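# Drape headset cable across its face, lift by headband

## Task

Run the headset's cable a single time over the headset's upward face. It must enter over the outer rim of one side (a side means one ear cup together with its half of the headband), cross almost straight at about half height while staying close to the headset, and leave over the outer rim of the other side. No other stretch of cable may lie on top, except at the spot where the cable exits its ear cup. Beyond the crossing, toward the loose end, there must be enough slack, not touching the headset, to wrap around it one more time with roughly a hand's width left over. Finish with the left gripper, commanded fully closed, gripping only the headband and holding the headset about level with one face upward, its lowest point at least about a hand's length above the table. Apart from that grip, only the cable may touch the headset, the left arm must not touch the cable, and neither the headset nor the cable may extend beyond the table edge. Once everything has stopped moving, report that you are done. Anything that stays in place only because the robot holds it, other than this grip, does not count.

## Robot and tools

Robot: two 6-joint arms, left_arm and right_arm, each with a two-finger parallel gripper. The names are labels only and do not match sides of any image. Base positions in the scene frame: left_arm at (-0.044, +0.318, 0) m, yawed slightly with quat_wxyz (+0.998, 0, 0, +0.060). right_arm at (-0.008, -0.272, 0) m, quat_wxyz (+0.998, 0, 0, -0.055).

Scene frame: the origin is on the table surface midway between the arms. +x points out over the table, +z points up, and left_arm sits on the +y side. Distances are in metres and angles in radians. The gripper's fingers extend along its own +z axis and close along its y axis. The reported hand point lies between the pads, about 1 cm short of the fingertips. This printed position can be off from the true one, more so when the arm is stretched far.

Cameras: cam_head_left, cam_head_right, cam_high, cam_low, cam_left_wrist, cam_right_wrist. All are 504x504 and images arrive in that order.

execute_actions takes {"actions": [...]}, a list with zero or one entry, plus an optional "pictures" boolean (pictures come by default).
- An empty list commands nothing and just reports the state.
- A move is {"rows": [[...],...], "steps": n}. It has 1 to 15 rows and n up to 15 (default 15). Each step lasts 1/30 s and uses one row. If there are fewer rows than steps, the last row repeats.
- A wait is {"steps": n} with n up to 300. It counts from the previous result, and your reply time uses part of it.
- A refused call moves nothing.

Each row is a single flat list of 14 numbers covering both arms, even if only one arm moves. The order is left_arm waist, shoulder, elbow, wrist pitch, wrist yaw, wrist roll, grip, followed by the same seven for right_arm. The six joint values are absolute target angles in radians, in the same form Joint positions prints them. They are not offsets. Grip is an absolute setting from -1 (closed) to +1 (fully open).

Joint ranges, per arm, in row order: waist -2.618 to 3.054, shoulder 0.000 to 3.142, elbow 0.000 to 3.142, wrist pitch -1.571 to 1.571, wrist yaw -1.571 to 1.571, wrist roll -2.094 to 2.094.
- True limits may differ from these by up to 0.036 in either direction.
- A call is rejected if a target is more than 0.036 beyond a stated limit and also further out than that joint's last reported angle.
- A target past the real limit is clipped there, and the result then prints "joint sent to its limit". This line may refer to an earlier, still-running action. If the line is absent, that does not prove more room exists.

Motion limits:
- On each step, each joint's target is held within a fixed distance of its measured angle: waist 0.202, shoulder 0.258, elbow 0.238, wrist pitch 0.573, wrist yaw and wrist roll 0.522.
- If the targets would put the hand more than 70 mm from where it is, all of that arm's targets are pulled back proportionally. Far moves therefore take several calls.
- Friction may leave a joint up to about 0.031 rad short of its target, and a smaller change can produce no motion at all.

After a call, the arms keep heading for the last row sent while you think or wait. They give up once everything has nearly stopped or a step is HELD; fingers already moving still finish. The simulation runs during your replies, so long deliberation lets time pass.

Result lines:
- State line: left_arm: … | right_arm: …, giving end_effector_position and end_effector_quat_wxyz in the scene frame.
- Joint positions, per arm: six angles, then the gripper opening in metres (0.093 fully open down to 0.000).
- Joint velocities, in matching layout.
- grip_measured: the motor position on the -1..+1 grip scale.
- "joint command not followed": the clearance check altered or blocked some joint targets.
- HELD: marks steps on which your row was not fully sent.
- MOTOR HOT: a motor has reached 75 °C.
- OVER-TEMPERATURE FAULT: an arm was stopped. At 90 °C that arm freezes for 10 s. At 100 °C its motors and gripper let go and the arm drops. Holding a load, even while you think, builds heat.

Gripping:
- The pads meet near grip -0.94. Each millimetre of object width adds about 0.0208.
- Each gripper reads off by a fixed amount of up to ±0.02, and the opening in metres is off by up to about 1 mm.
- The fingers are spring-driven, so they stop on contact while the motor keeps moving. grip_measured barely shows the contact.
- Commanding further below the contact reading squeezes harder, up to roughly 50-62 N per pad, less on parts under about 5 mm thick.
- On a rigid flat-sided object, the opening settles up to about 12 mm under its width.
- To keep a hold, keep sending the same grip number.

Other tools:
- zoom_image {"camera": name, "region": [x0, y0, x1, y1]}: pixel box from that camera's latest image, with the origin at the top-left, at most 504x504. Returns an enlarged view.
- read_manual {"section": "licences"}: returns licence text only.
- finished_scene {"scene": n}: ends the current scene permanently, gets it judged, and starts the next one. Replying without any tool call also ends things.

Avoid:
- Letting the arms hit or press on each other.
- Dropping or slipping held items, slamming, or pushing hard.
- Knocking anything off the table.

Brief external tugs on held parts or nudges to loose objects may happen, so re-check before finishing.

Each tool is called after ">>>" as a command line: name --argument value for each argument, lists and objects as JSON in quotes; but a table of rows of numbers goes row by row, as --pt "numbers of a row", without its own name.

## Session

>>> execute_actions --actions '[]'

Scene clock: 0.00 s of 5400.00 s.
left_arm: end_effector_position=(+0.0716, +0.0387, +0.1102) grip_measured=+1.000 end_effector_quat_wxyz=(-0.083, -0.301, +0.946, -0.085) | right_arm: end_effector_position=(+0.3518, -0.2667, +0.2411) grip_measured=+0.989 end_effector_quat_wxyz=(+0.533, +0.437, +0.587, +0.424)
Joint positions: left_arm=[-1.189  1.564  1.203 -1.074  0.195 -1.7    0.093] | right_arm=[ 0.109  1.001  0.449  0.482 -0.034  1.309  0.093]
Joint velocities: left_arm=[ 0.017  0.017 -0.002 -0.11  -0.037 -0.037  0.   ] | right_arm=[ 0.012 -0.002 -0.002  0.007 -0.007  0.051 -0.001]
Motor temperatures (°C, as the motors report them): left_arm=[25 37 32 29 25 27] | right_arm=[28 32 34 28 27 27]

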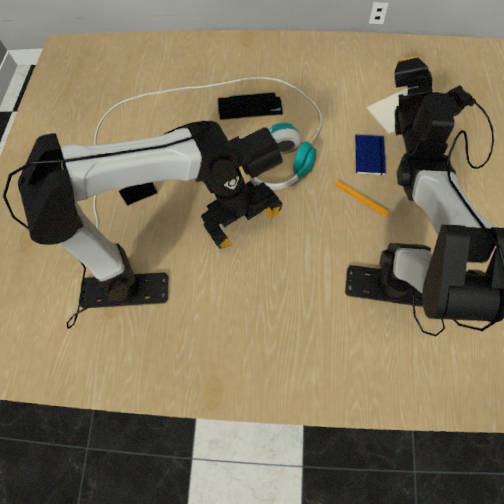

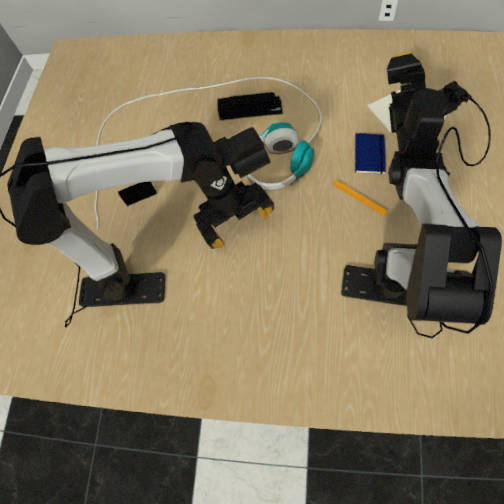

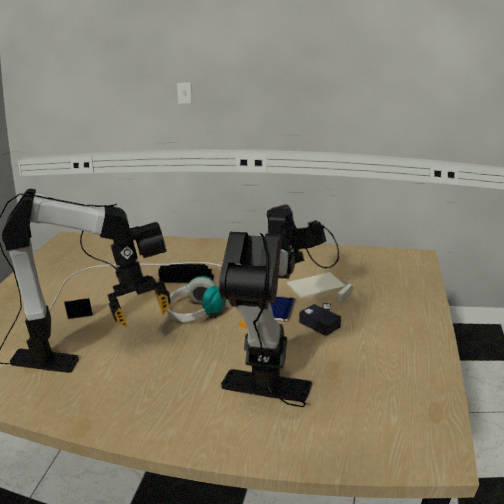

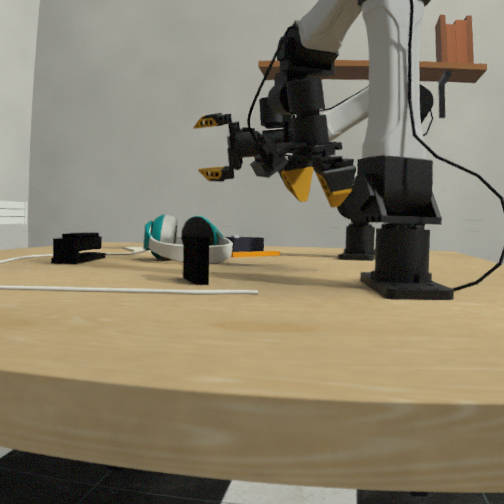

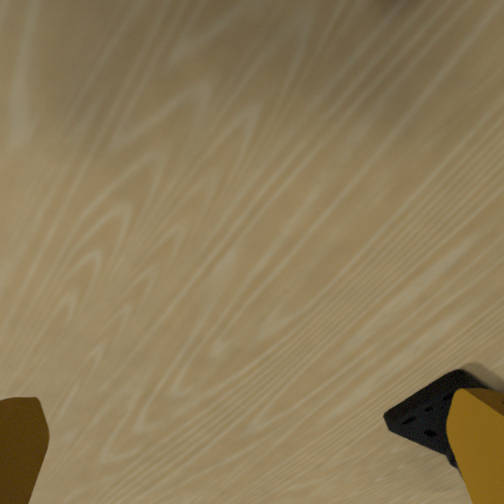

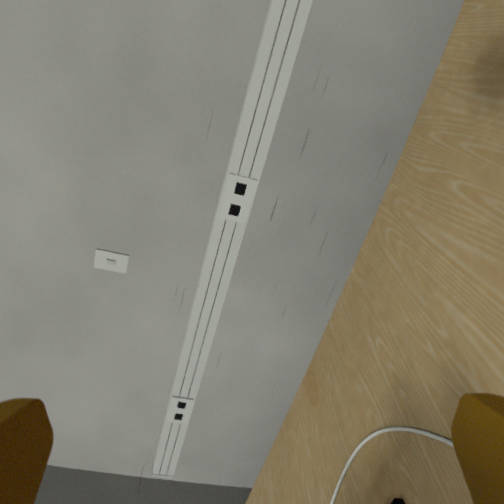

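>>> execute_actions --actions '[{"rows":[[-1.0,1.1,1.0,-1.2,0,-1.5,0,0.45,1.8,1.6,-0.64,0,-0.45,0.3]]}]' --pictures false

>>> execute_actions --actions '[{"steps":20}]' --pictures false

>>> execute_actions --actions '[{"rows":[[-1.0,1.1,1.0,-1.2,0,-1.5,0,0.45,2.22,1.78,-0.64,0,-0.45,0.3]]}]' --pictures false

>>> execute_actions --actions '[{"steps":15}]'

Scene clock: 10.30 s of 5400.00 s.
left_arm: end_effector_position=(+0.0941, +0.1443, +0.1611) grip_measured=+0.001 end_effector_quat_wxyz=(+0.050, -0.304, +0.939, -0.153) | right_arm: end_effector_position=(+0.4508, -0.1073, +0.1438) grip_measured=+0.303 end_effector_quat_wxyz=(+0.314, -0.155, +0.935, +0.060)
Joint positions: left_arm=[-1.005  1.088  1.022 -1.183  0.018 -1.515  0.045] | right_arm=[ 0.453  1.839  1.474 -0.556 -0.006  0.015  0.06 ]
Joint velocities: left_arm=[ 0.002  0.017 -0.012  0.022 -0.095  0.11   0.001] | right_arm=[ 0.012 -0.002  1.546 -0.652 -0.051 -2.806 -0.   ]
Motor temperatures (°C, as the motors report them): left_arm=[25 37 33 29 25 27] | right_arm=[28 32 36 31 27 27]
Steps of this call (steps 1 to 90: nothing new was sent; then 6.80 s passed at rest; steps 91 to 105: all 15 steps of this action). Readings (joint positions):
91: left_arm=[-1.177 1.546 1.185 -1.064 0.188 -1.681] | right_arm=[0.128 1.020 0.475 0.429 -0.018 1.257]
92: left_arm=[-1.146 1.502 1.143 -1.061 0.169 -1.654] | right_arm=[0.171 1.073 0.537 0.349 -0.008 1.182]
94: left_arm=[-1.061 1.376 1.065 -1.096 0.117 -1.608] | right_arm=[0.272 1.202 0.667 0.199 -0.004 1.037]
98: left_arm=[-1.005 1.109 1.022 -1.166 0.045 -1.549] | right_arm=[0.425 1.492 0.970 -0.163 -0.006 0.689]
105: the state above

Scene clock: 10.97 s of 5400.00 s.
left_arm: end_effector_position=(+0.0947, +0.1453, +0.1609) grip_measured=+0.001 end_effector_quat_wxyz=(+0.053, -0.301, +0.940, -0.150) | right_arm: end_effector_position=(+0.4594, -0.1045, +0.2130) grip_measured=+0.302 end_effector_quat_wxyz=(+0.374, -0.354, +0.857, -0.016)
Joint positions: left_arm=[-1.005  1.088  1.022 -1.184  0.011 -1.506  0.045] | right_arm=[ 0.453  1.784  1.606 -0.625 -0.005 -0.439  0.06 ]
Joint velocities: left_arm=[ 0.012  0.017  0.007 -0.051  0.022 -0.051 -0.001] | right_arm=[-0.007 -0.007 -0.027  0.051 -0.022 -0.022 -0.001]
Motor temperatures (°C, as the motors report them): left_arm=[25 37 33 29 25 27] | right_arm=[28 32 36 31 27 27]
Steps of this call (steps 1 to 20: the robot went on to your last target). Readings (joint positions):
1: left_arm=[-1.005 1.088 1.022 -1.183 0.016 -1.513] | right_arm=[0.453 1.835 1.522 -0.569 -0.006 -0.075]
2: left_arm=[-1.005 1.088 1.022 -1.183 0.016 -1.512] | right_arm=[0.453 1.825 1.558 -0.570 -0.006 -0.150]
4: left_arm=[-1.005 1.088 1.022 -1.183 0.014 -1.510] | right_arm=[0.453 1.799 1.596 -0.570 -0.005 -0.257]
8: left_arm=[-1.005 1.088 1.022 -1.184 0.013 -1.507] | right_arm=[0.453 1.782 1.606 -0.584 -0.005 -0.368]
20: the state above

Scene clock: 11.47 s of 5400.00 s.
left_arm: end_effector_position=(+0.0947, +0.1453, +0.1609) grip_measured=+0.001 end_effector_quat_wxyz=(+0.053, -0.301, +0.940, -0.150) | right_arm: end_effector_position=(+0.4963, -0.0915, +0.0421) grip_measured=+0.302 end_effector_quat_wxyz=(+0.221, -0.374, +0.901, -0.009)
Joint positions: left_arm=[-1.005  1.088  1.022 -1.184  0.011 -1.506  0.045] | right_arm=[ 0.453  2.246  1.77  -0.648 -0.004 -0.444  0.06 ]
Joint velocities: left_arm=[-0.022 -0.007  0.012  0.007  0.007  0.007 -0.   ] | right_arm=[-0.012 -0.139 -0.007  0.037  0.051  0.081 -0.   ]
Motor temperatures (°C, as the motors report them): left_arm=[25 37 33 29 25 27] | right_arm=[28 32 36 31 27 27]
Steps of this call (steps 1 to 15: all 15 steps of this action). Readings (joint positions):
1: left_arm=[-1.005 1.088 1.022 -1.184 0.011 -1.506] | right_arm=[0.453 1.809 1.635 -0.646 -0.005 -0.441]
2: left_arm=[-1.005 1.088 1.022 -1.184 0.011 -1.506] | right_arm=[0.453 1.857 1.693 -0.648 -0.005 -0.442]
4: left_arm=[-1.005 1.088 1.022 -1.184 0.011 -1.506] | right_arm=[0.453 1.956 1.759 -0.610 -0.005 -0.442]
8: left_arm=[-1.005 1.088 1.022 -1.184 0.011 -1.506] | right_arm=[0.453 2.122 1.770 -0.603 -0.005 -0.442]
15: the state above

Scene clock: 11.97 s of 5400.00 s.
left_arm: end_effector_position=(+0.0947, +0.1453, +0.1609) grip_measured=+0.001 end_effector_quat_wxyz=(+0.053, -0.301, +0.940, -0.150) | right_arm: end_effector_position=(+0.4977, -0.0910, +0.0510) grip_measured=+0.302 end_effector_quat_wxyz=(+0.231, -0.373, +0.898, -0.010)
Joint positions: left_arm=[-1.005  1.088  1.022 -1.184  0.011 -1.506  0.045] | right_arm=[ 0.453  2.229  1.77  -0.646 -0.004 -0.445  0.06 ]
Joint velocities: left_arm=[-0.002  0.002 -0.012  0.007 -0.11   0.037  0.001] | right_arm=[ 0.017  0.017 -0.012 -0.022  0.007  0.022 -0.   ]
Motor temperatures (°C, as the motors report them): left_arm=[25 37 33 29 25 27] | right_arm=[28 32 36 31 27 27]
Steps of this call (steps 1 to 15: the robot went on to your last target). Readings (joint positions):
1: left_arm=[-1.005 1.088 1.022 -1.184 0.011 -1.506] | right_arm=[0.453 2.241 1.770 -0.647 -0.004 -0.444]
2: left_arm=[-1.005 1.088 1.022 -1.184 0.011 -1.506] | right_arm=[0.453 2.237 1.770 -0.647 -0.004 -0.444]
4: left_arm=[-1.005 1.088 1.022 -1.184 0.011 -1.506] | right_arm=[0.453 2.231 1.770 -0.647 -0.004 -0.444]
8: left_arm=[-1.005 1.088 1.022 -1.184 0.011 -1.506] | right_arm=[0.453 2.229 1.770 -0.646 -0.004 -0.444]
15: the state above

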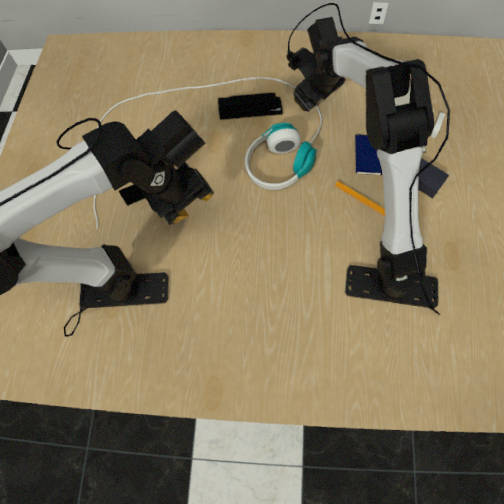

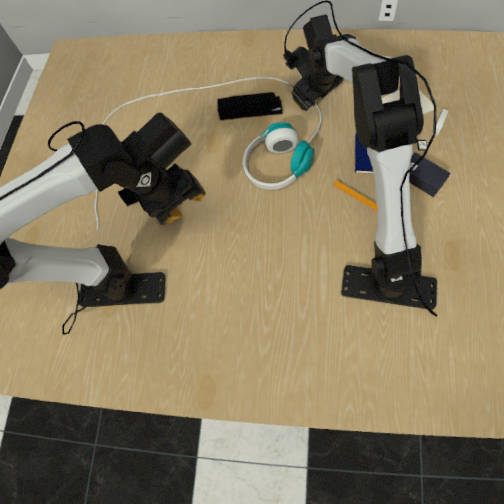

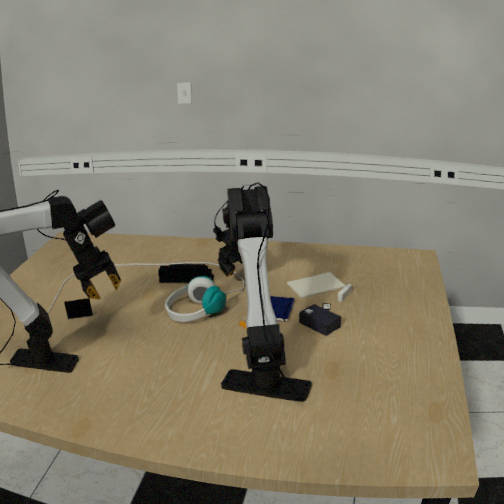

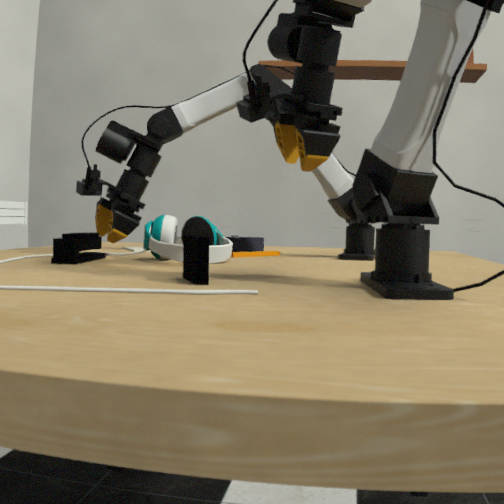

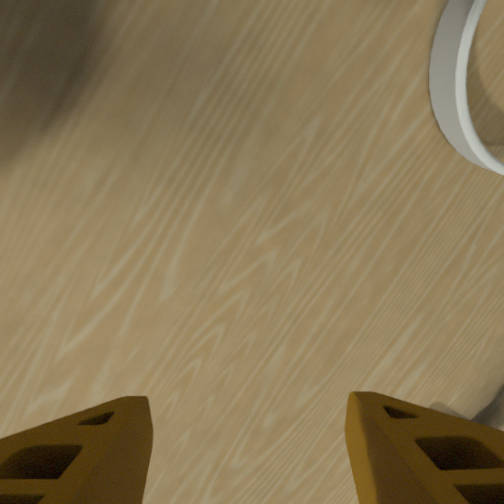

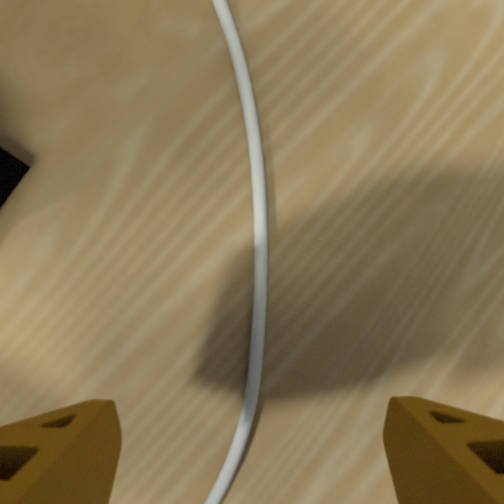

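>>> execute_actions --actions '[{"rows":[[-1.0,1.1,1.0,-1.2,0,-1.5,0,0.505,2.38,1.95,-0.53,0,-0.5,-0.3]]}]' --pictures false

>>> execute_actions --actions '[{"rows":[[-1.0,1.1,1.0,-1.2,0,-1.5,0,0.505,2.42,1.95,-0.53,0,-0.5,-0.3]]}]'

Scene clock: 18.83 s of 5400.00 s.
left_arm: end_effector_position=(+0.0948, +0.1453, +0.1609) grip_measured=+0.001 end_effector_quat_wxyz=(+0.053, -0.301, +0.940, -0.150) | right_arm: end_effector_position=(+0.5381, -0.0426, +0.0505) grip_measured=-0.298 end_effector_quat_wxyz=(+0.293, -0.412, +0.863, -0.014)
Joint positions: left_arm=[-1.005  1.088  1.022 -1.184  0.011 -1.506  0.045] | right_arm=[ 0.508  2.363  1.932 -0.544  0.    -0.493  0.031]
Joint velocities: left_arm=[-0.027 -0.012 -0.007  0.022 -0.066 -0.007 -0.001] | right_arm=[ 0.007  0.007  0.007  0.037  0.022 -0.037  0.   ]
Motor temperatures (°C, as the motors report them): left_arm=[25 37 34 29 25 27] | right_arm=[28 37 37 31 27 27]
Steps of this call (steps 1 to 15: the robot went on to your last target; steps 16 to 90: nothing new was sent; then 3.37 s passed at rest; steps 91 to 105: all 15 steps of this action). Readings (joint positions):
91: left_arm=[-1.005 1.088 1.022 -1.184 0.011 -1.506] | right_arm=[0.456 2.246 1.798 -0.656 -0.002 -0.452]
92: left_arm=[-1.005 1.088 1.022 -1.184 0.011 -1.506] | right_arm=[0.461 2.283 1.853 -0.643 -0.000 -0.460]
94: left_arm=[-1.005 1.088 1.022 -1.184 0.011 -1.506] | right_arm=[0.477 2.338 1.921 -0.583 0.000 -0.472]
98: left_arm=[-1.005 1.088 1.022 -1.184 0.011 -1.506] | right_arm=[0.505 2.362 1.932 -0.553 0.000 -0.485]
105: the state above

Scene clock: 19.33 s of 5400.00 s.
left_arm: end_effector_position=(+0.0948, +0.1453, +0.1609) grip_measured=+0.001 end_effector_quat_wxyz=(+0.053, -0.301, +0.940, -0.150) | right_arm: end_effector_position=(+0.5383, -0.0426, +0.0307) grip_measured=-0.298 end_effector_quat_wxyz=(+0.281, -0.414, +0.866, -0.014)
Joint positions: left_arm=[-1.005  1.088  1.022 -1.184  0.011 -1.506  0.045] | right_arm=[ 0.508  2.403  1.938 -0.535  0.    -0.494  0.031]
Joint velocities: left_arm=[ 0.017 -0.002  0.012  0.007  0.007  0.007 -0.   ] | right_arm=[-0.002 -0.002 -0.012 -0.037  0.022  0.007 -0.001]
Motor temperatures (°C, as the motors report them): left_arm=[25 37 34 29 25 27] | right_arm=[28 37 37 31 27 27]
Steps of this call (steps 1 to 15: all 15 steps of this action). Readings (joint positions):
1: left_arm=[-1.005 1.088 1.022 -1.184 0.011 -1.506] | right_arm=[0.508 2.365 1.933 -0.542 0.000 -0.493]
2: left_arm=[-1.005 1.088 1.022 -1.184 0.011 -1.506] | right_arm=[0.508 2.370 1.936 -0.539 0.000 -0.493]
4: left_arm=[-1.005 1.088 1.022 -1.184 0.011 -1.506] | right_arm=[0.508 2.382 1.938 -0.535 0.000 -0.493]
8: left_arm=[-1.005 1.088 1.022 -1.184 0.011 -1.506] | right_arm=[0.508 2.401 1.938 -0.535 0.000 -0.494]
15: the state above

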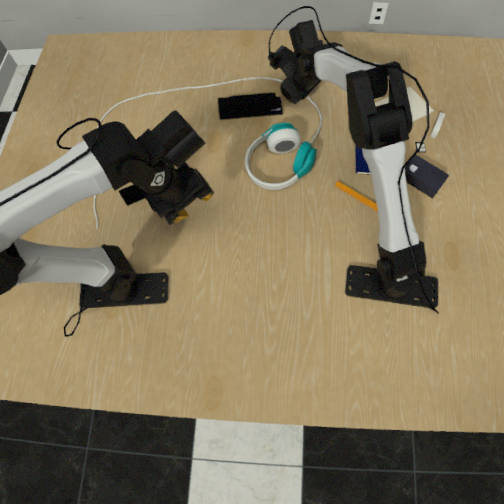

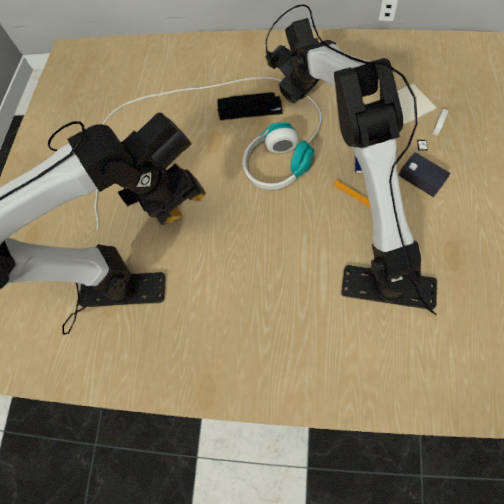

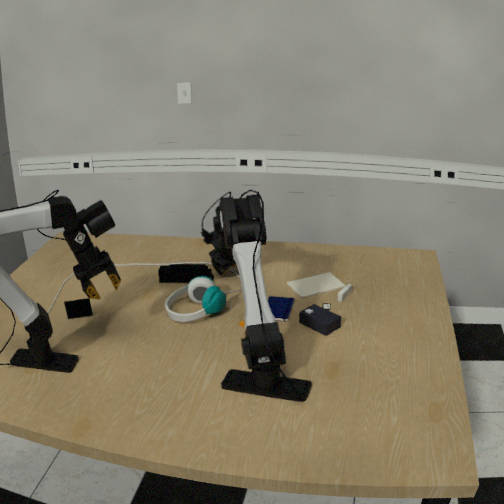

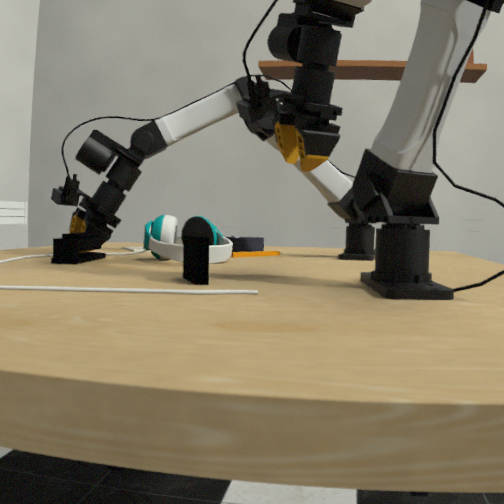

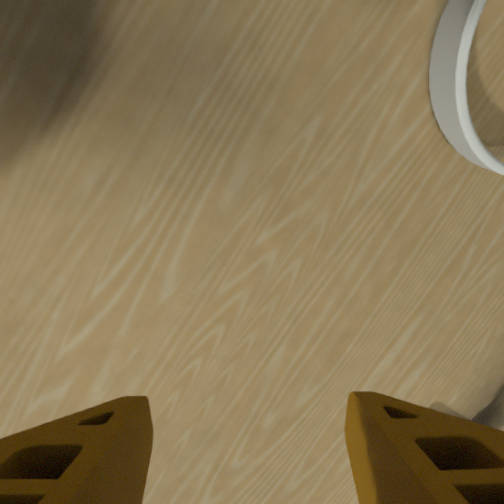

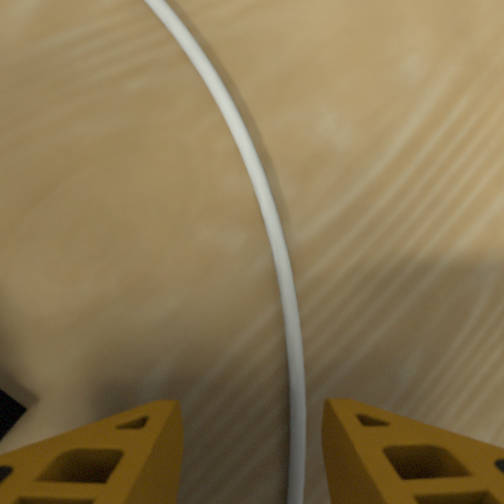

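>>> execute_actions --actions '[{"rows":[[-1.0,1.1,1.0,-1.2,0,-1.5,0,0.485,2.42,1.95,-0.53,0,-0.5,-0.3]],"steps":8}]' --pictures false

>>> execute_actions --actions '[{"rows":[[-1.0,1.1,1.0,-1.2,0,-1.5,0,0.485,2.45,1.95,-0.53,0,-0.5,-0.4]]}]' --pictures false

>>> execute_actions --actions '[{"rows":[[-1.0,1.1,1.0,-1.2,0,-1.5,0,0.485,2.455,1.95,-0.53,0,-0.5,-1]]}]' --pictures false

>>> execute_actions --actions '[{"rows":[[-1.0,1.1,1.0,-1.2,0,-1.5,0,0.45,2.25,1.9,-0.7,0,-0.6,-1]]}]'

Scene clock: 28.47 s of 5400.00 s.
left_arm: end_effector_position=(+0.0948, +0.1453, +0.1609) grip_measured=+0.001 end_effector_quat_wxyz=(+0.053, -0.301, +0.940, -0.150) | right_arm: end_effector_position=(+0.5419, -0.0515, +0.0307) grip_measured=-0.298 end_effector_quat_wxyz=(+0.281, -0.407, +0.869, -0.016)
Joint positions: left_arm=[-1.005  1.088  1.022 -1.184  0.011 -1.506  0.045] | right_arm=[ 0.492  2.403  1.938 -0.535  0.    -0.495  0.031]
Joint velocities: left_arm=[-0.022  0.002 -0.007 -0.022 -0.022  0.066  0.   ] | right_arm=[-0.051  0.002 -0.012 -0.007 -0.022 -0.081 -0.001]
Motor temperatures (°C, as the motors report them): left_arm=[25 36 34 30 25 27] | right_arm=[28 41 38 31 27 27]
Steps of this call (steps 1 to 15: the robot went on to your last target; steps 16 to 90: nothing new was sent; then 5.87 s passed at rest; steps 91 to 98: all 8 steps of this action). Readings (joint positions):
91: left_arm=[-1.005 1.088 1.022 -1.184 0.011 -1.506] | right_arm=[0.507 2.403 1.938 -0.535 0.000 -0.495]
92: left_arm=[-1.005 1.088 1.022 -1.184 0.011 -1.506] | right_arm=[0.506 2.403 1.938 -0.535 0.000 -0.495]
94: left_arm=[-1.005 1.088 1.022 -1.184 0.011 -1.506] | right_arm=[0.501 2.403 1.938 -0.535 0.000 -0.495]
98: the state above

Scene clock: 28.97 s of 5400.00 s.
left_arm: end_effector_position=(+0.0948, +0.1453, +0.1609) grip_measured=+0.001 end_effector_quat_wxyz=(+0.053, -0.301, +0.940, -0.150) | right_arm: end_effector_position=(+0.5432, -0.0519, +0.0248) grip_measured=-0.398 end_effector_quat_wxyz=(+0.279, -0.407, +0.870, -0.016)
Joint positions: left_arm=[-1.005  1.088  1.022 -1.184  0.011 -1.506  0.045] | right_arm=[ 0.49   2.417  1.94  -0.527 -0.    -0.495  0.026]
Joint velocities: left_arm=[ 0.027  0.007 -0.017 -0.022 -0.037 -0.066 -0.002] | right_arm=[ 0.002 -0.002 -0.012 -0.022  0.022  0.051 -0.001]
Motor temperatures (°C, as the motors report them): left_arm=[25 36 34 30 25 27] | right_arm=[28 41 38 31 27 27]
Steps of this call (steps 1 to 15: all 15 steps of this action). Readings (joint positions):
1: left_arm=[-1.005 1.088 1.022 -1.184 0.011 -1.506] | right_arm=[0.491 2.405 1.938 -0.534 0.000 -0.495]
2: left_arm=[-1.005 1.088 1.022 -1.184 0.011 -1.506] | right_arm=[0.490 2.407 1.938 -0.533 0.000 -0.495]
4: left_arm=[-1.005 1.088 1.022 -1.184 0.011 -1.506] | right_arm=[0.490 2.415 1.938 -0.532 0.000 -0.495]
8: left_arm=[-1.005 1.088 1.022 -1.184 0.011 -1.506] | right_arm=[0.490 2.417 1.940 -0.528 -0.000 -0.495]
15: the state above

Scene clock: 29.47 s of 5400.00 s.
left_arm: end_effector_position=(+0.0948, +0.1453, +0.1609) grip_measured=+0.001 end_effector_quat_wxyz=(+0.053, -0.301, +0.940, -0.150) | right_arm: end_effector_position=(+0.5439, -0.0519, +0.0236) grip_measured=-1.000 end_effector_quat_wxyz=(+0.280, -0.407, +0.870, -0.017)
Joint positions: left_arm=[-1.005  1.088  1.022 -1.184  0.011 -1.506  0.045] | right_arm=[ 0.49   2.42   1.94  -0.522  0.001 -0.495  0.   ]
Joint velocities: left_arm=[ 0.002 -0.002 -0.027 -0.051 -0.022  0.037  0.   ] | right_arm=[-0.012  0.012  0.007 -0.037 -0.037 -0.095  0.   ]
Motor temperatures (°C, as the motors report them): left_arm=[25 36 34 30 25 27] | right_arm=[28 41 38 31 27 27]
Steps of this call (steps 1 to 15: all 15 steps of this action). Readings (joint positions):
1: left_arm=[-1.005 1.088 1.022 -1.184 0.011 -1.506] | right_arm=[0.490 2.418 1.940 -0.527 -0.000 -0.495]
2: left_arm=[-1.005 1.088 1.022 -1.184 0.011 -1.506] | right_arm=[0.490 2.419 1.940 -0.527 -0.000 -0.495]
4: left_arm=[-1.005 1.088 1.022 -1.184 0.011 -1.506] | right_arm=[0.490 2.420 1.940 -0.524 0.001 -0.495]
8: left_arm=[-1.005 1.088 1.022 -1.184 0.011 -1.506] | right_arm=[0.490 2.420 1.940 -0.522 0.001 -0.495]
15: the state above

Scene clock: 29.97 s of 5400.00 s.
left_arm: end_effector_position=(+0.0948, +0.1453, +0.1609) grip_measured=+0.001 end_effector_quat_wxyz=(+0.053, -0.301, +0.940, -0.150) | right_arm: end_effector_position=(+0.5230, -0.0843, +0.0950) grip_measured=-1.000 end_effector_quat_wxyz=(+0.276, -0.431, +0.858, -0.035)
Joint positions: left_arm=[-1.005  1.088  1.022 -1.184  0.011 -1.506  0.045] | right_arm=[ 0.45   2.231  1.902 -0.679  0.    -0.591  0.   ]
Joint velocities: left_arm=[-0.022  0.002 -0.012 -0.037  0.051 -0.051  0.001] | right_arm=[-0.022  0.022  0.012 -0.125 -0.066 -0.037  0.   ]
Motor temperatures (°C, as the motors report them): left_arm=[25 36 34 30 25 27] | right_arm=[28 41 38 31 27 27]
Steps of this call (steps 1 to 15: all 15 steps of this action). Readings (joint positions):
1: left_arm=[-1.005 1.088 1.022 -1.184 0.011 -1.506] | right_arm=[0.488 2.405 1.935 -0.533 0.000 -0.509]
2: left_arm=[-1.005 1.088 1.022 -1.184 0.011 -1.506] | right_arm=[0.485 2.377 1.917 -0.571 0.000 -0.526]
4: left_arm=[-1.005 1.088 1.022 -1.184 0.011 -1.506] | right_arm=[0.474 2.315 1.902 -0.636 0.000 -0.552]
8: left_arm=[-1.005 1.088 1.022 -1.184 0.011 -1.506] | right_arm=[0.452 2.234 1.902 -0.652 0.000 -0.577]
15: the state above

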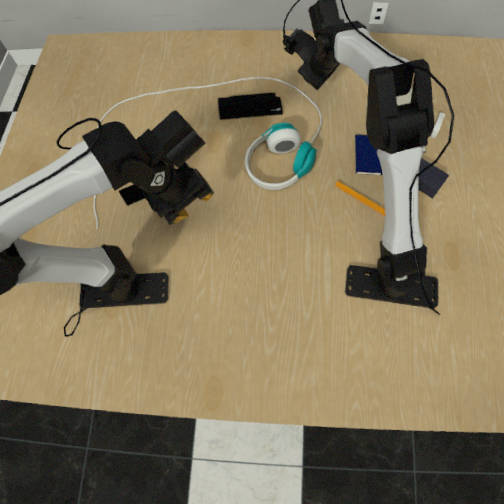

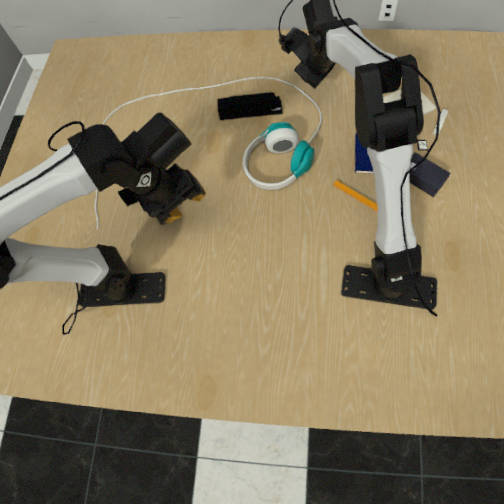

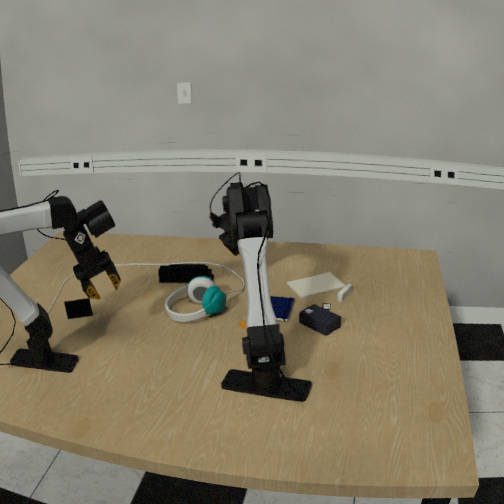

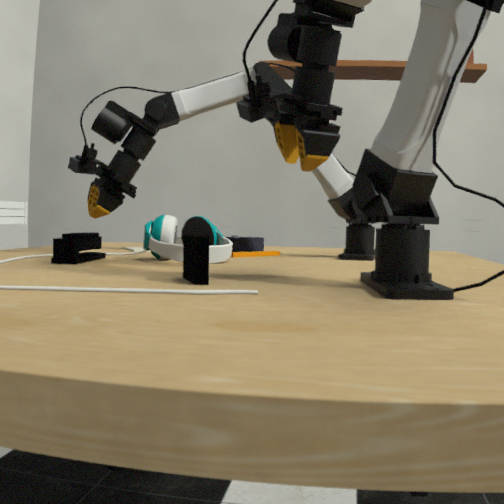

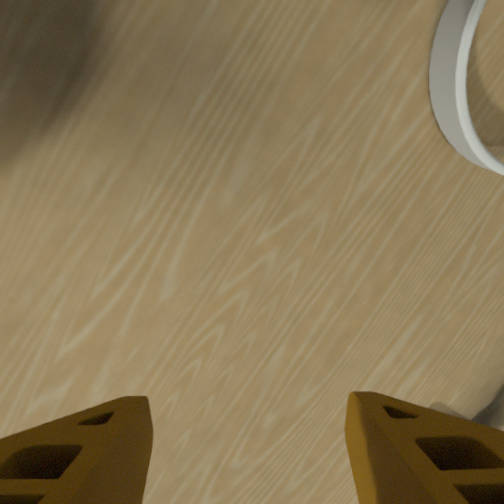

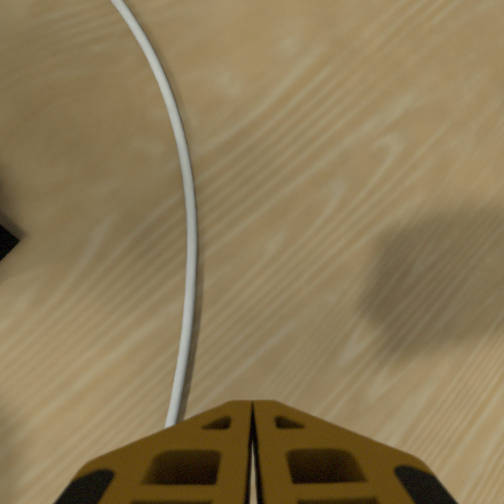

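>>> execute_actions --actions '[{"rows":[[-1.0,1.1,1.0,-1.2,0,-1.5,0,0.47,2.52,2.33,-1.05,0,-0.3,-0.3]]}]' --pictures false

>>> execute_actions --actions '[{"rows":[[-1.0,1.1,1.0,-1.2,0,-1.5,0,0.47,2.56,2.33,-1.05,0,-0.3,-0.3]]}]'

Scene clock: 36.97 s of 5400.00 s.
left_arm: end_effector_position=(+0.0948, +0.1453, +0.1609) grip_measured=+0.001 end_effector_quat_wxyz=(+0.053, -0.301, +0.940, -0.150) | right_arm: end_effector_position=(+0.5249, -0.0762, +0.0465) grip_measured=-0.302 end_effector_quat_wxyz=(+0.168, -0.324, +0.931, +0.003)
Joint positions: left_arm=[-1.005  1.088  1.022 -1.184  0.011 -1.506  0.045] | right_arm=[ 0.462  2.521  2.313 -1.025 -0.    -0.317  0.031]
Joint velocities: left_arm=[ 0.022 -0.002 -0.002 -0.051 -0.037  0.022  0.001] | right_arm=[-0.012  0.002  0.027 -0.051  0.007  0.022 -0.001]
Motor temperatures (°C, as the motors report them): left_arm=[25 36 34 30 25 27] | right_arm=[28 43 38 31 27 27]
Steps of this call (steps 1 to 15: the robot went on to your last target; steps 16 to 90: nothing new was sent; then 3.50 s passed at rest; steps 91 to 105: all 15 steps of this action). Readings (joint positions):
91: left_arm=[-1.005 1.088 1.022 -1.184 0.011 -1.506] | right_arm=[0.451 2.258 1.947 -0.741 -0.000 -0.559]
92: left_arm=[-1.005 1.088 1.022 -1.184 0.011 -1.506] | right_arm=[0.452 2.312 2.037 -0.804 -0.000 -0.512]
94: left_arm=[-1.005 1.088 1.022 -1.184 0.011 -1.506] | right_arm=[0.456 2.431 2.204 -0.874 -0.000 -0.438]
98: left_arm=[-1.005 1.088 1.022 -1.184 0.011 -1.506] | right_arm=[0.461 2.519 2.293 -0.962 -0.000 -0.360]
105: the state above

Scene clock: 37.47 s of 5400.00 s.
left_arm: end_effector_position=(+0.0948, +0.1453, +0.1609) grip_measured=+0.001 end_effector_quat_wxyz=(+0.053, -0.301, +0.940, -0.150) | right_arm: end_effector_position=(+0.5211, -0.0777, +0.0362) grip_measured=-0.302 end_effector_quat_wxyz=(+0.153, -0.319, +0.935, +0.003)
Joint positions: left_arm=[-1.005  1.088  1.022 -1.184  0.011 -1.506  0.045] | right_arm=[ 0.462  2.539  2.314 -1.039 -0.    -0.307  0.031]
Joint velocities: left_arm=[-0.007  0.007  0.002  0.037 -0.007 -0.095 -0.   ] | right_arm=[-0.002 -0.002 -0.017 -0.022  0.095  0.051  0.   ]
Motor temperatures (°C, as the motors report them): left_arm=[25 36 34 30 25 27] | right_arm=[28 43 38 31 27 27]
Steps of this call (steps 1 to 15: all 15 steps of this action). Readings (joint positions):
1: left_arm=[-1.005 1.088 1.022 -1.184 0.011 -1.506] | right_arm=[0.462 2.522 2.313 -1.027 -0.000 -0.315]
2: left_arm=[-1.005 1.088 1.022 -1.184 0.011 -1.506] | right_arm=[0.462 2.523 2.314 -1.028 -0.000 -0.313]
4: left_arm=[-1.005 1.088 1.022 -1.184 0.011 -1.506] | right_arm=[0.462 2.528 2.314 -1.031 -0.000 -0.311]
8: left_arm=[-1.005 1.088 1.022 -1.184 0.011 -1.506] | right_arm=[0.462 2.538 2.314 -1.036 -0.000 -0.308]
15: the state above

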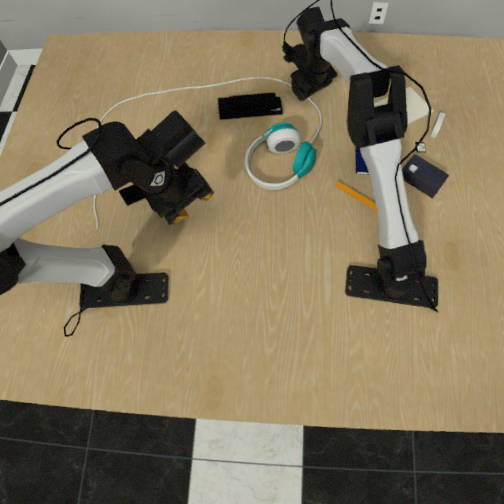

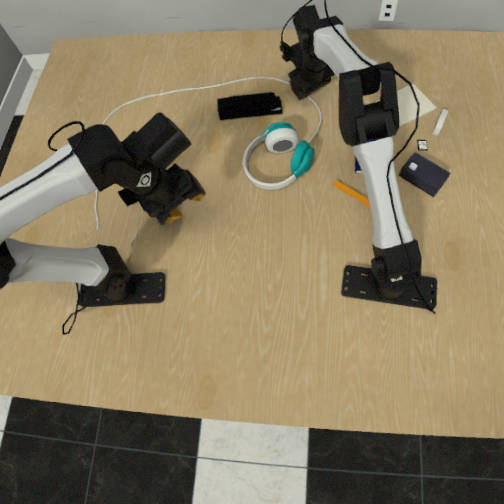

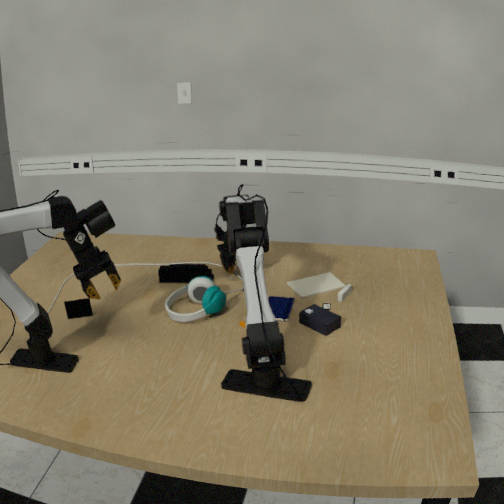

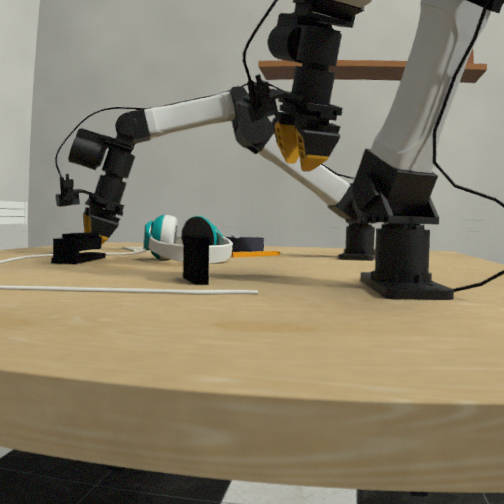

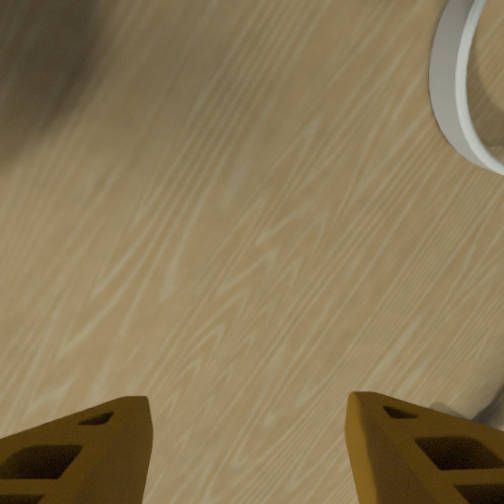

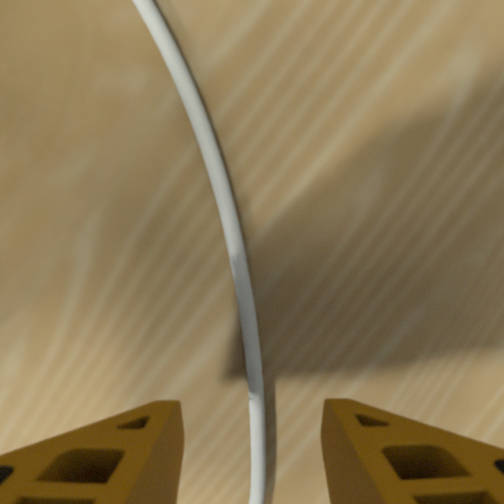

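>>> execute_actions --actions '[{"rows":[[-1.0,1.1,1.0,-1.2,0,-1.5,0,0.47,2.605,2.33,-1.05,0,-0.15,-0.5]]}]' --pictures false

>>> execute_actions --actions '[{"rows":[[-1.0,1.1,1.0,-1.2,0,-1.5,0,0.47,2.61,2.33,-1.05,0,-0.15,-1]]}]' --pictures false

>>> execute_actions --actions '[{"rows":[[-1.0,1.1,1.0,-1.2,0,-1.5,0,0.45,2.35,2.2,-1.15,0,-0.5,-1]]}]'

Scene clock: 44.10 s of 5400.00 s.
left_arm: end_effector_position=(+0.0948, +0.1453, +0.1609) grip_measured=+0.001 end_effector_quat_wxyz=(+0.053, -0.301, +0.940, -0.150) | right_arm: end_effector_position=(+0.5208, -0.0777, +0.0205) grip_measured=-0.498 end_effector_quat_wxyz=(+0.141, -0.251, +0.957, +0.014)
Joint positions: left_arm=[-1.005  1.088  1.022 -1.184  0.011 -1.506  0.045] | right_arm=[ 0.462  2.575  2.327 -1.039 -0.    -0.162  0.021]
Joint velocities: left_arm=[-0.012 -0.012  0.022 -0.022  0.11   0.037 -0.   ] | right_arm=[ 0.007 -0.007  0.007  0.022  0.066  0.066  0.   ]
Motor temperatures (°C, as the motors report them): left_arm=[25 35 34 30 25 27] | right_arm=[28 45 39 30 27 27]
Steps of this call (steps 1 to 15: the robot went on to your last target; steps 16 to 90: nothing new was sent; then 3.13 s passed at rest; steps 91 to 105: all 15 steps of this action). Readings (joint positions):
91: left_arm=[-1.005 1.088 1.022 -1.184 0.011 -1.506] | right_arm=[0.462 2.542 2.316 -1.039 -0.000 -0.286]
92: left_arm=[-1.005 1.088 1.022 -1.184 0.011 -1.506] | right_arm=[0.462 2.548 2.319 -1.039 -0.000 -0.260]
94: left_arm=[-1.005 1.088 1.022 -1.184 0.011 -1.506] | right_arm=[0.462 2.562 2.321 -1.039 -0.000 -0.222]
98: left_arm=[-1.005 1.088 1.022 -1.184 0.011 -1.506] | right_arm=[0.462 2.574 2.327 -1.039 -0.000 -0.183]
105: the state above

Scene clock: 44.60 s of 5400.00 s.
left_arm: end_effector_position=(+0.0948, +0.1453, +0.1609) grip_measured=+0.001 end_effector_quat_wxyz=(+0.053, -0.301, +0.940, -0.150) | right_arm: end_effector_position=(+0.5204, -0.0765, +0.0205) grip_measured=-0.997 end_effector_quat_wxyz=(+0.141, -0.250, +0.958, +0.015)
Joint positions: left_arm=[-1.005  1.088  1.022 -1.184  0.011 -1.506  0.045] | right_arm=[ 0.464  2.575  2.327 -1.039 -0.003 -0.156  0.   ]
Joint velocities: left_arm=[-0.012  0.002 -0.002  0.022  0.007 -0.066 -0.001] | right_arm=[-0.002  0.007 -0.022 -0.066 -0.081  0.037  0.   ]
Motor temperatures (°C, as the motors report them): left_arm=[25 35 34 30 25 27] | right_arm=[28 45 39 30 27 27]
Steps of this call (steps 1 to 15: all 15 steps of this action). Readings (joint positions):
1: left_arm=[-1.005 1.088 1.022 -1.184 0.011 -1.506] | right_arm=[0.462 2.575 2.327 -1.039 -0.001 -0.160]
2: left_arm=[-1.005 1.088 1.022 -1.184 0.011 -1.506] | right_arm=[0.463 2.575 2.327 -1.039 -0.003 -0.159]
4: left_arm=[-1.005 1.088 1.022 -1.184 0.011 -1.506] | right_arm=[0.464 2.575 2.327 -1.039 -0.003 -0.158]
8: left_arm=[-1.005 1.088 1.022 -1.184 0.011 -1.506] | right_arm=[0.464 2.575 2.327 -1.039 -0.003 -0.157]
15: the state above

Scene clock: 45.10 s of 5400.00 s.
left_arm: end_effector_position=(+0.0948, +0.1453, +0.1609) grip_measured=+0.001 end_effector_quat_wxyz=(+0.053, -0.301, +0.940, -0.150) | right_arm: end_effector_position=(+0.4885, -0.0907, +0.1053) grip_measured=-0.997 end_effector_quat_wxyz=(+0.158, -0.398, +0.903, -0.009)
Joint positions: left_arm=[-1.005  1.088  1.022 -1.184  0.011 -1.506  0.045] | right_arm=[ 0.46   2.33   2.211 -1.133 -0.003 -0.481  0.   ]
Joint velocities: left_arm=[-0.002 -0.017  0.002  0.007  0.007 -0.022 -0.   ] | right_arm=[ 0.002  0.022  0.022 -0.081 -0.095 -0.198  0.   ]
Motor temperatures (°C, as the motors report them): left_arm=[25 35 34 30 25 27] | right_arm=[28 45 39 30 27 27]
Steps of this call (steps 1 to 15: all 15 steps of this action). Readings (joint positions):
1: left_arm=[-1.005 1.088 1.022 -1.184 0.011 -1.506] | right_arm=[0.464 2.555 2.306 -1.035 -0.003 -0.196]
2: left_arm=[-1.005 1.088 1.022 -1.184 0.011 -1.506] | right_arm=[0.464 2.518 2.260 -1.052 -0.003 -0.250]
4: left_arm=[-1.005 1.088 1.022 -1.184 0.011 -1.506] | right_arm=[0.462 2.439 2.213 -1.106 -0.003 -0.337]
8: left_arm=[-1.005 1.088 1.022 -1.184 0.011 -1.506] | right_arm=[0.460 2.335 2.211 -1.123 -0.003 -0.430]
15: the state above

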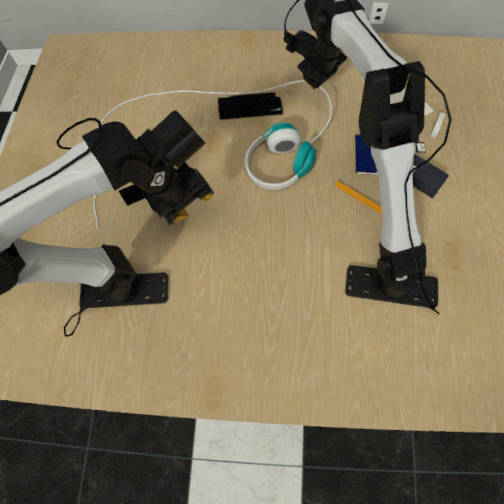

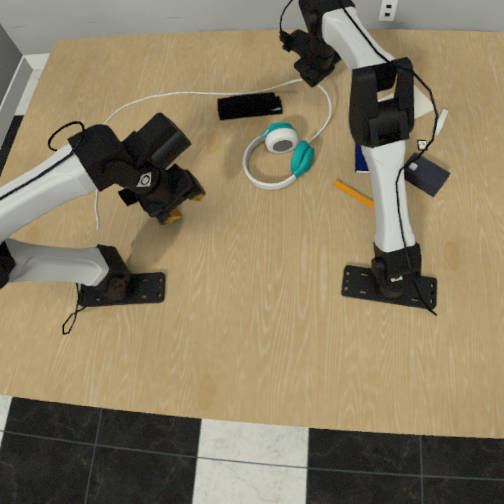

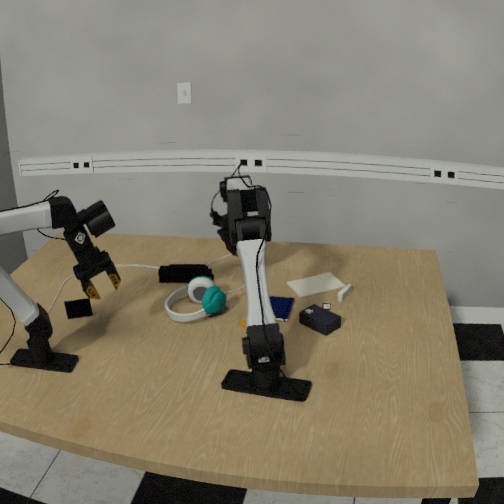

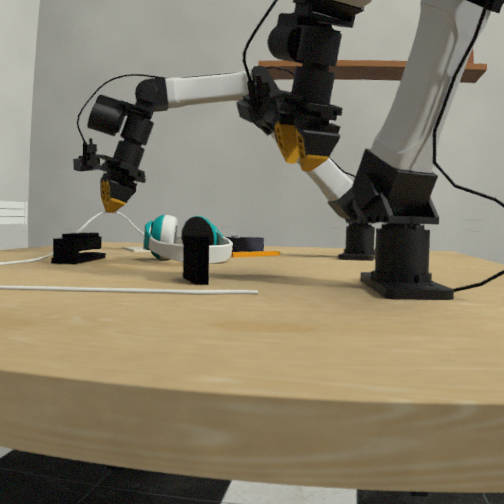

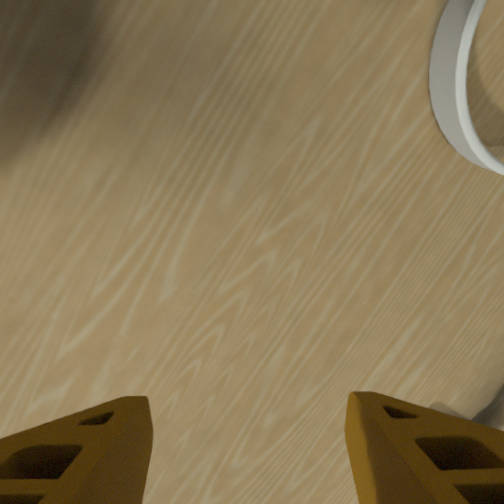

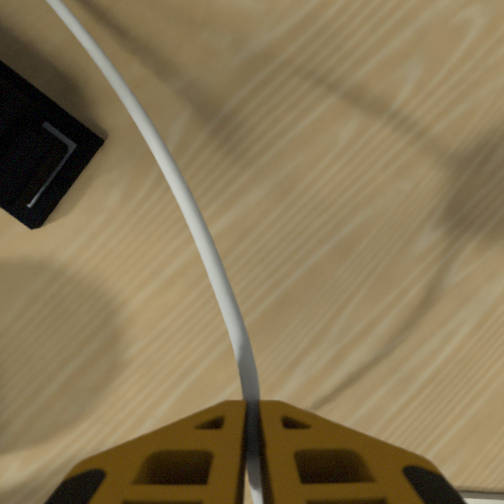

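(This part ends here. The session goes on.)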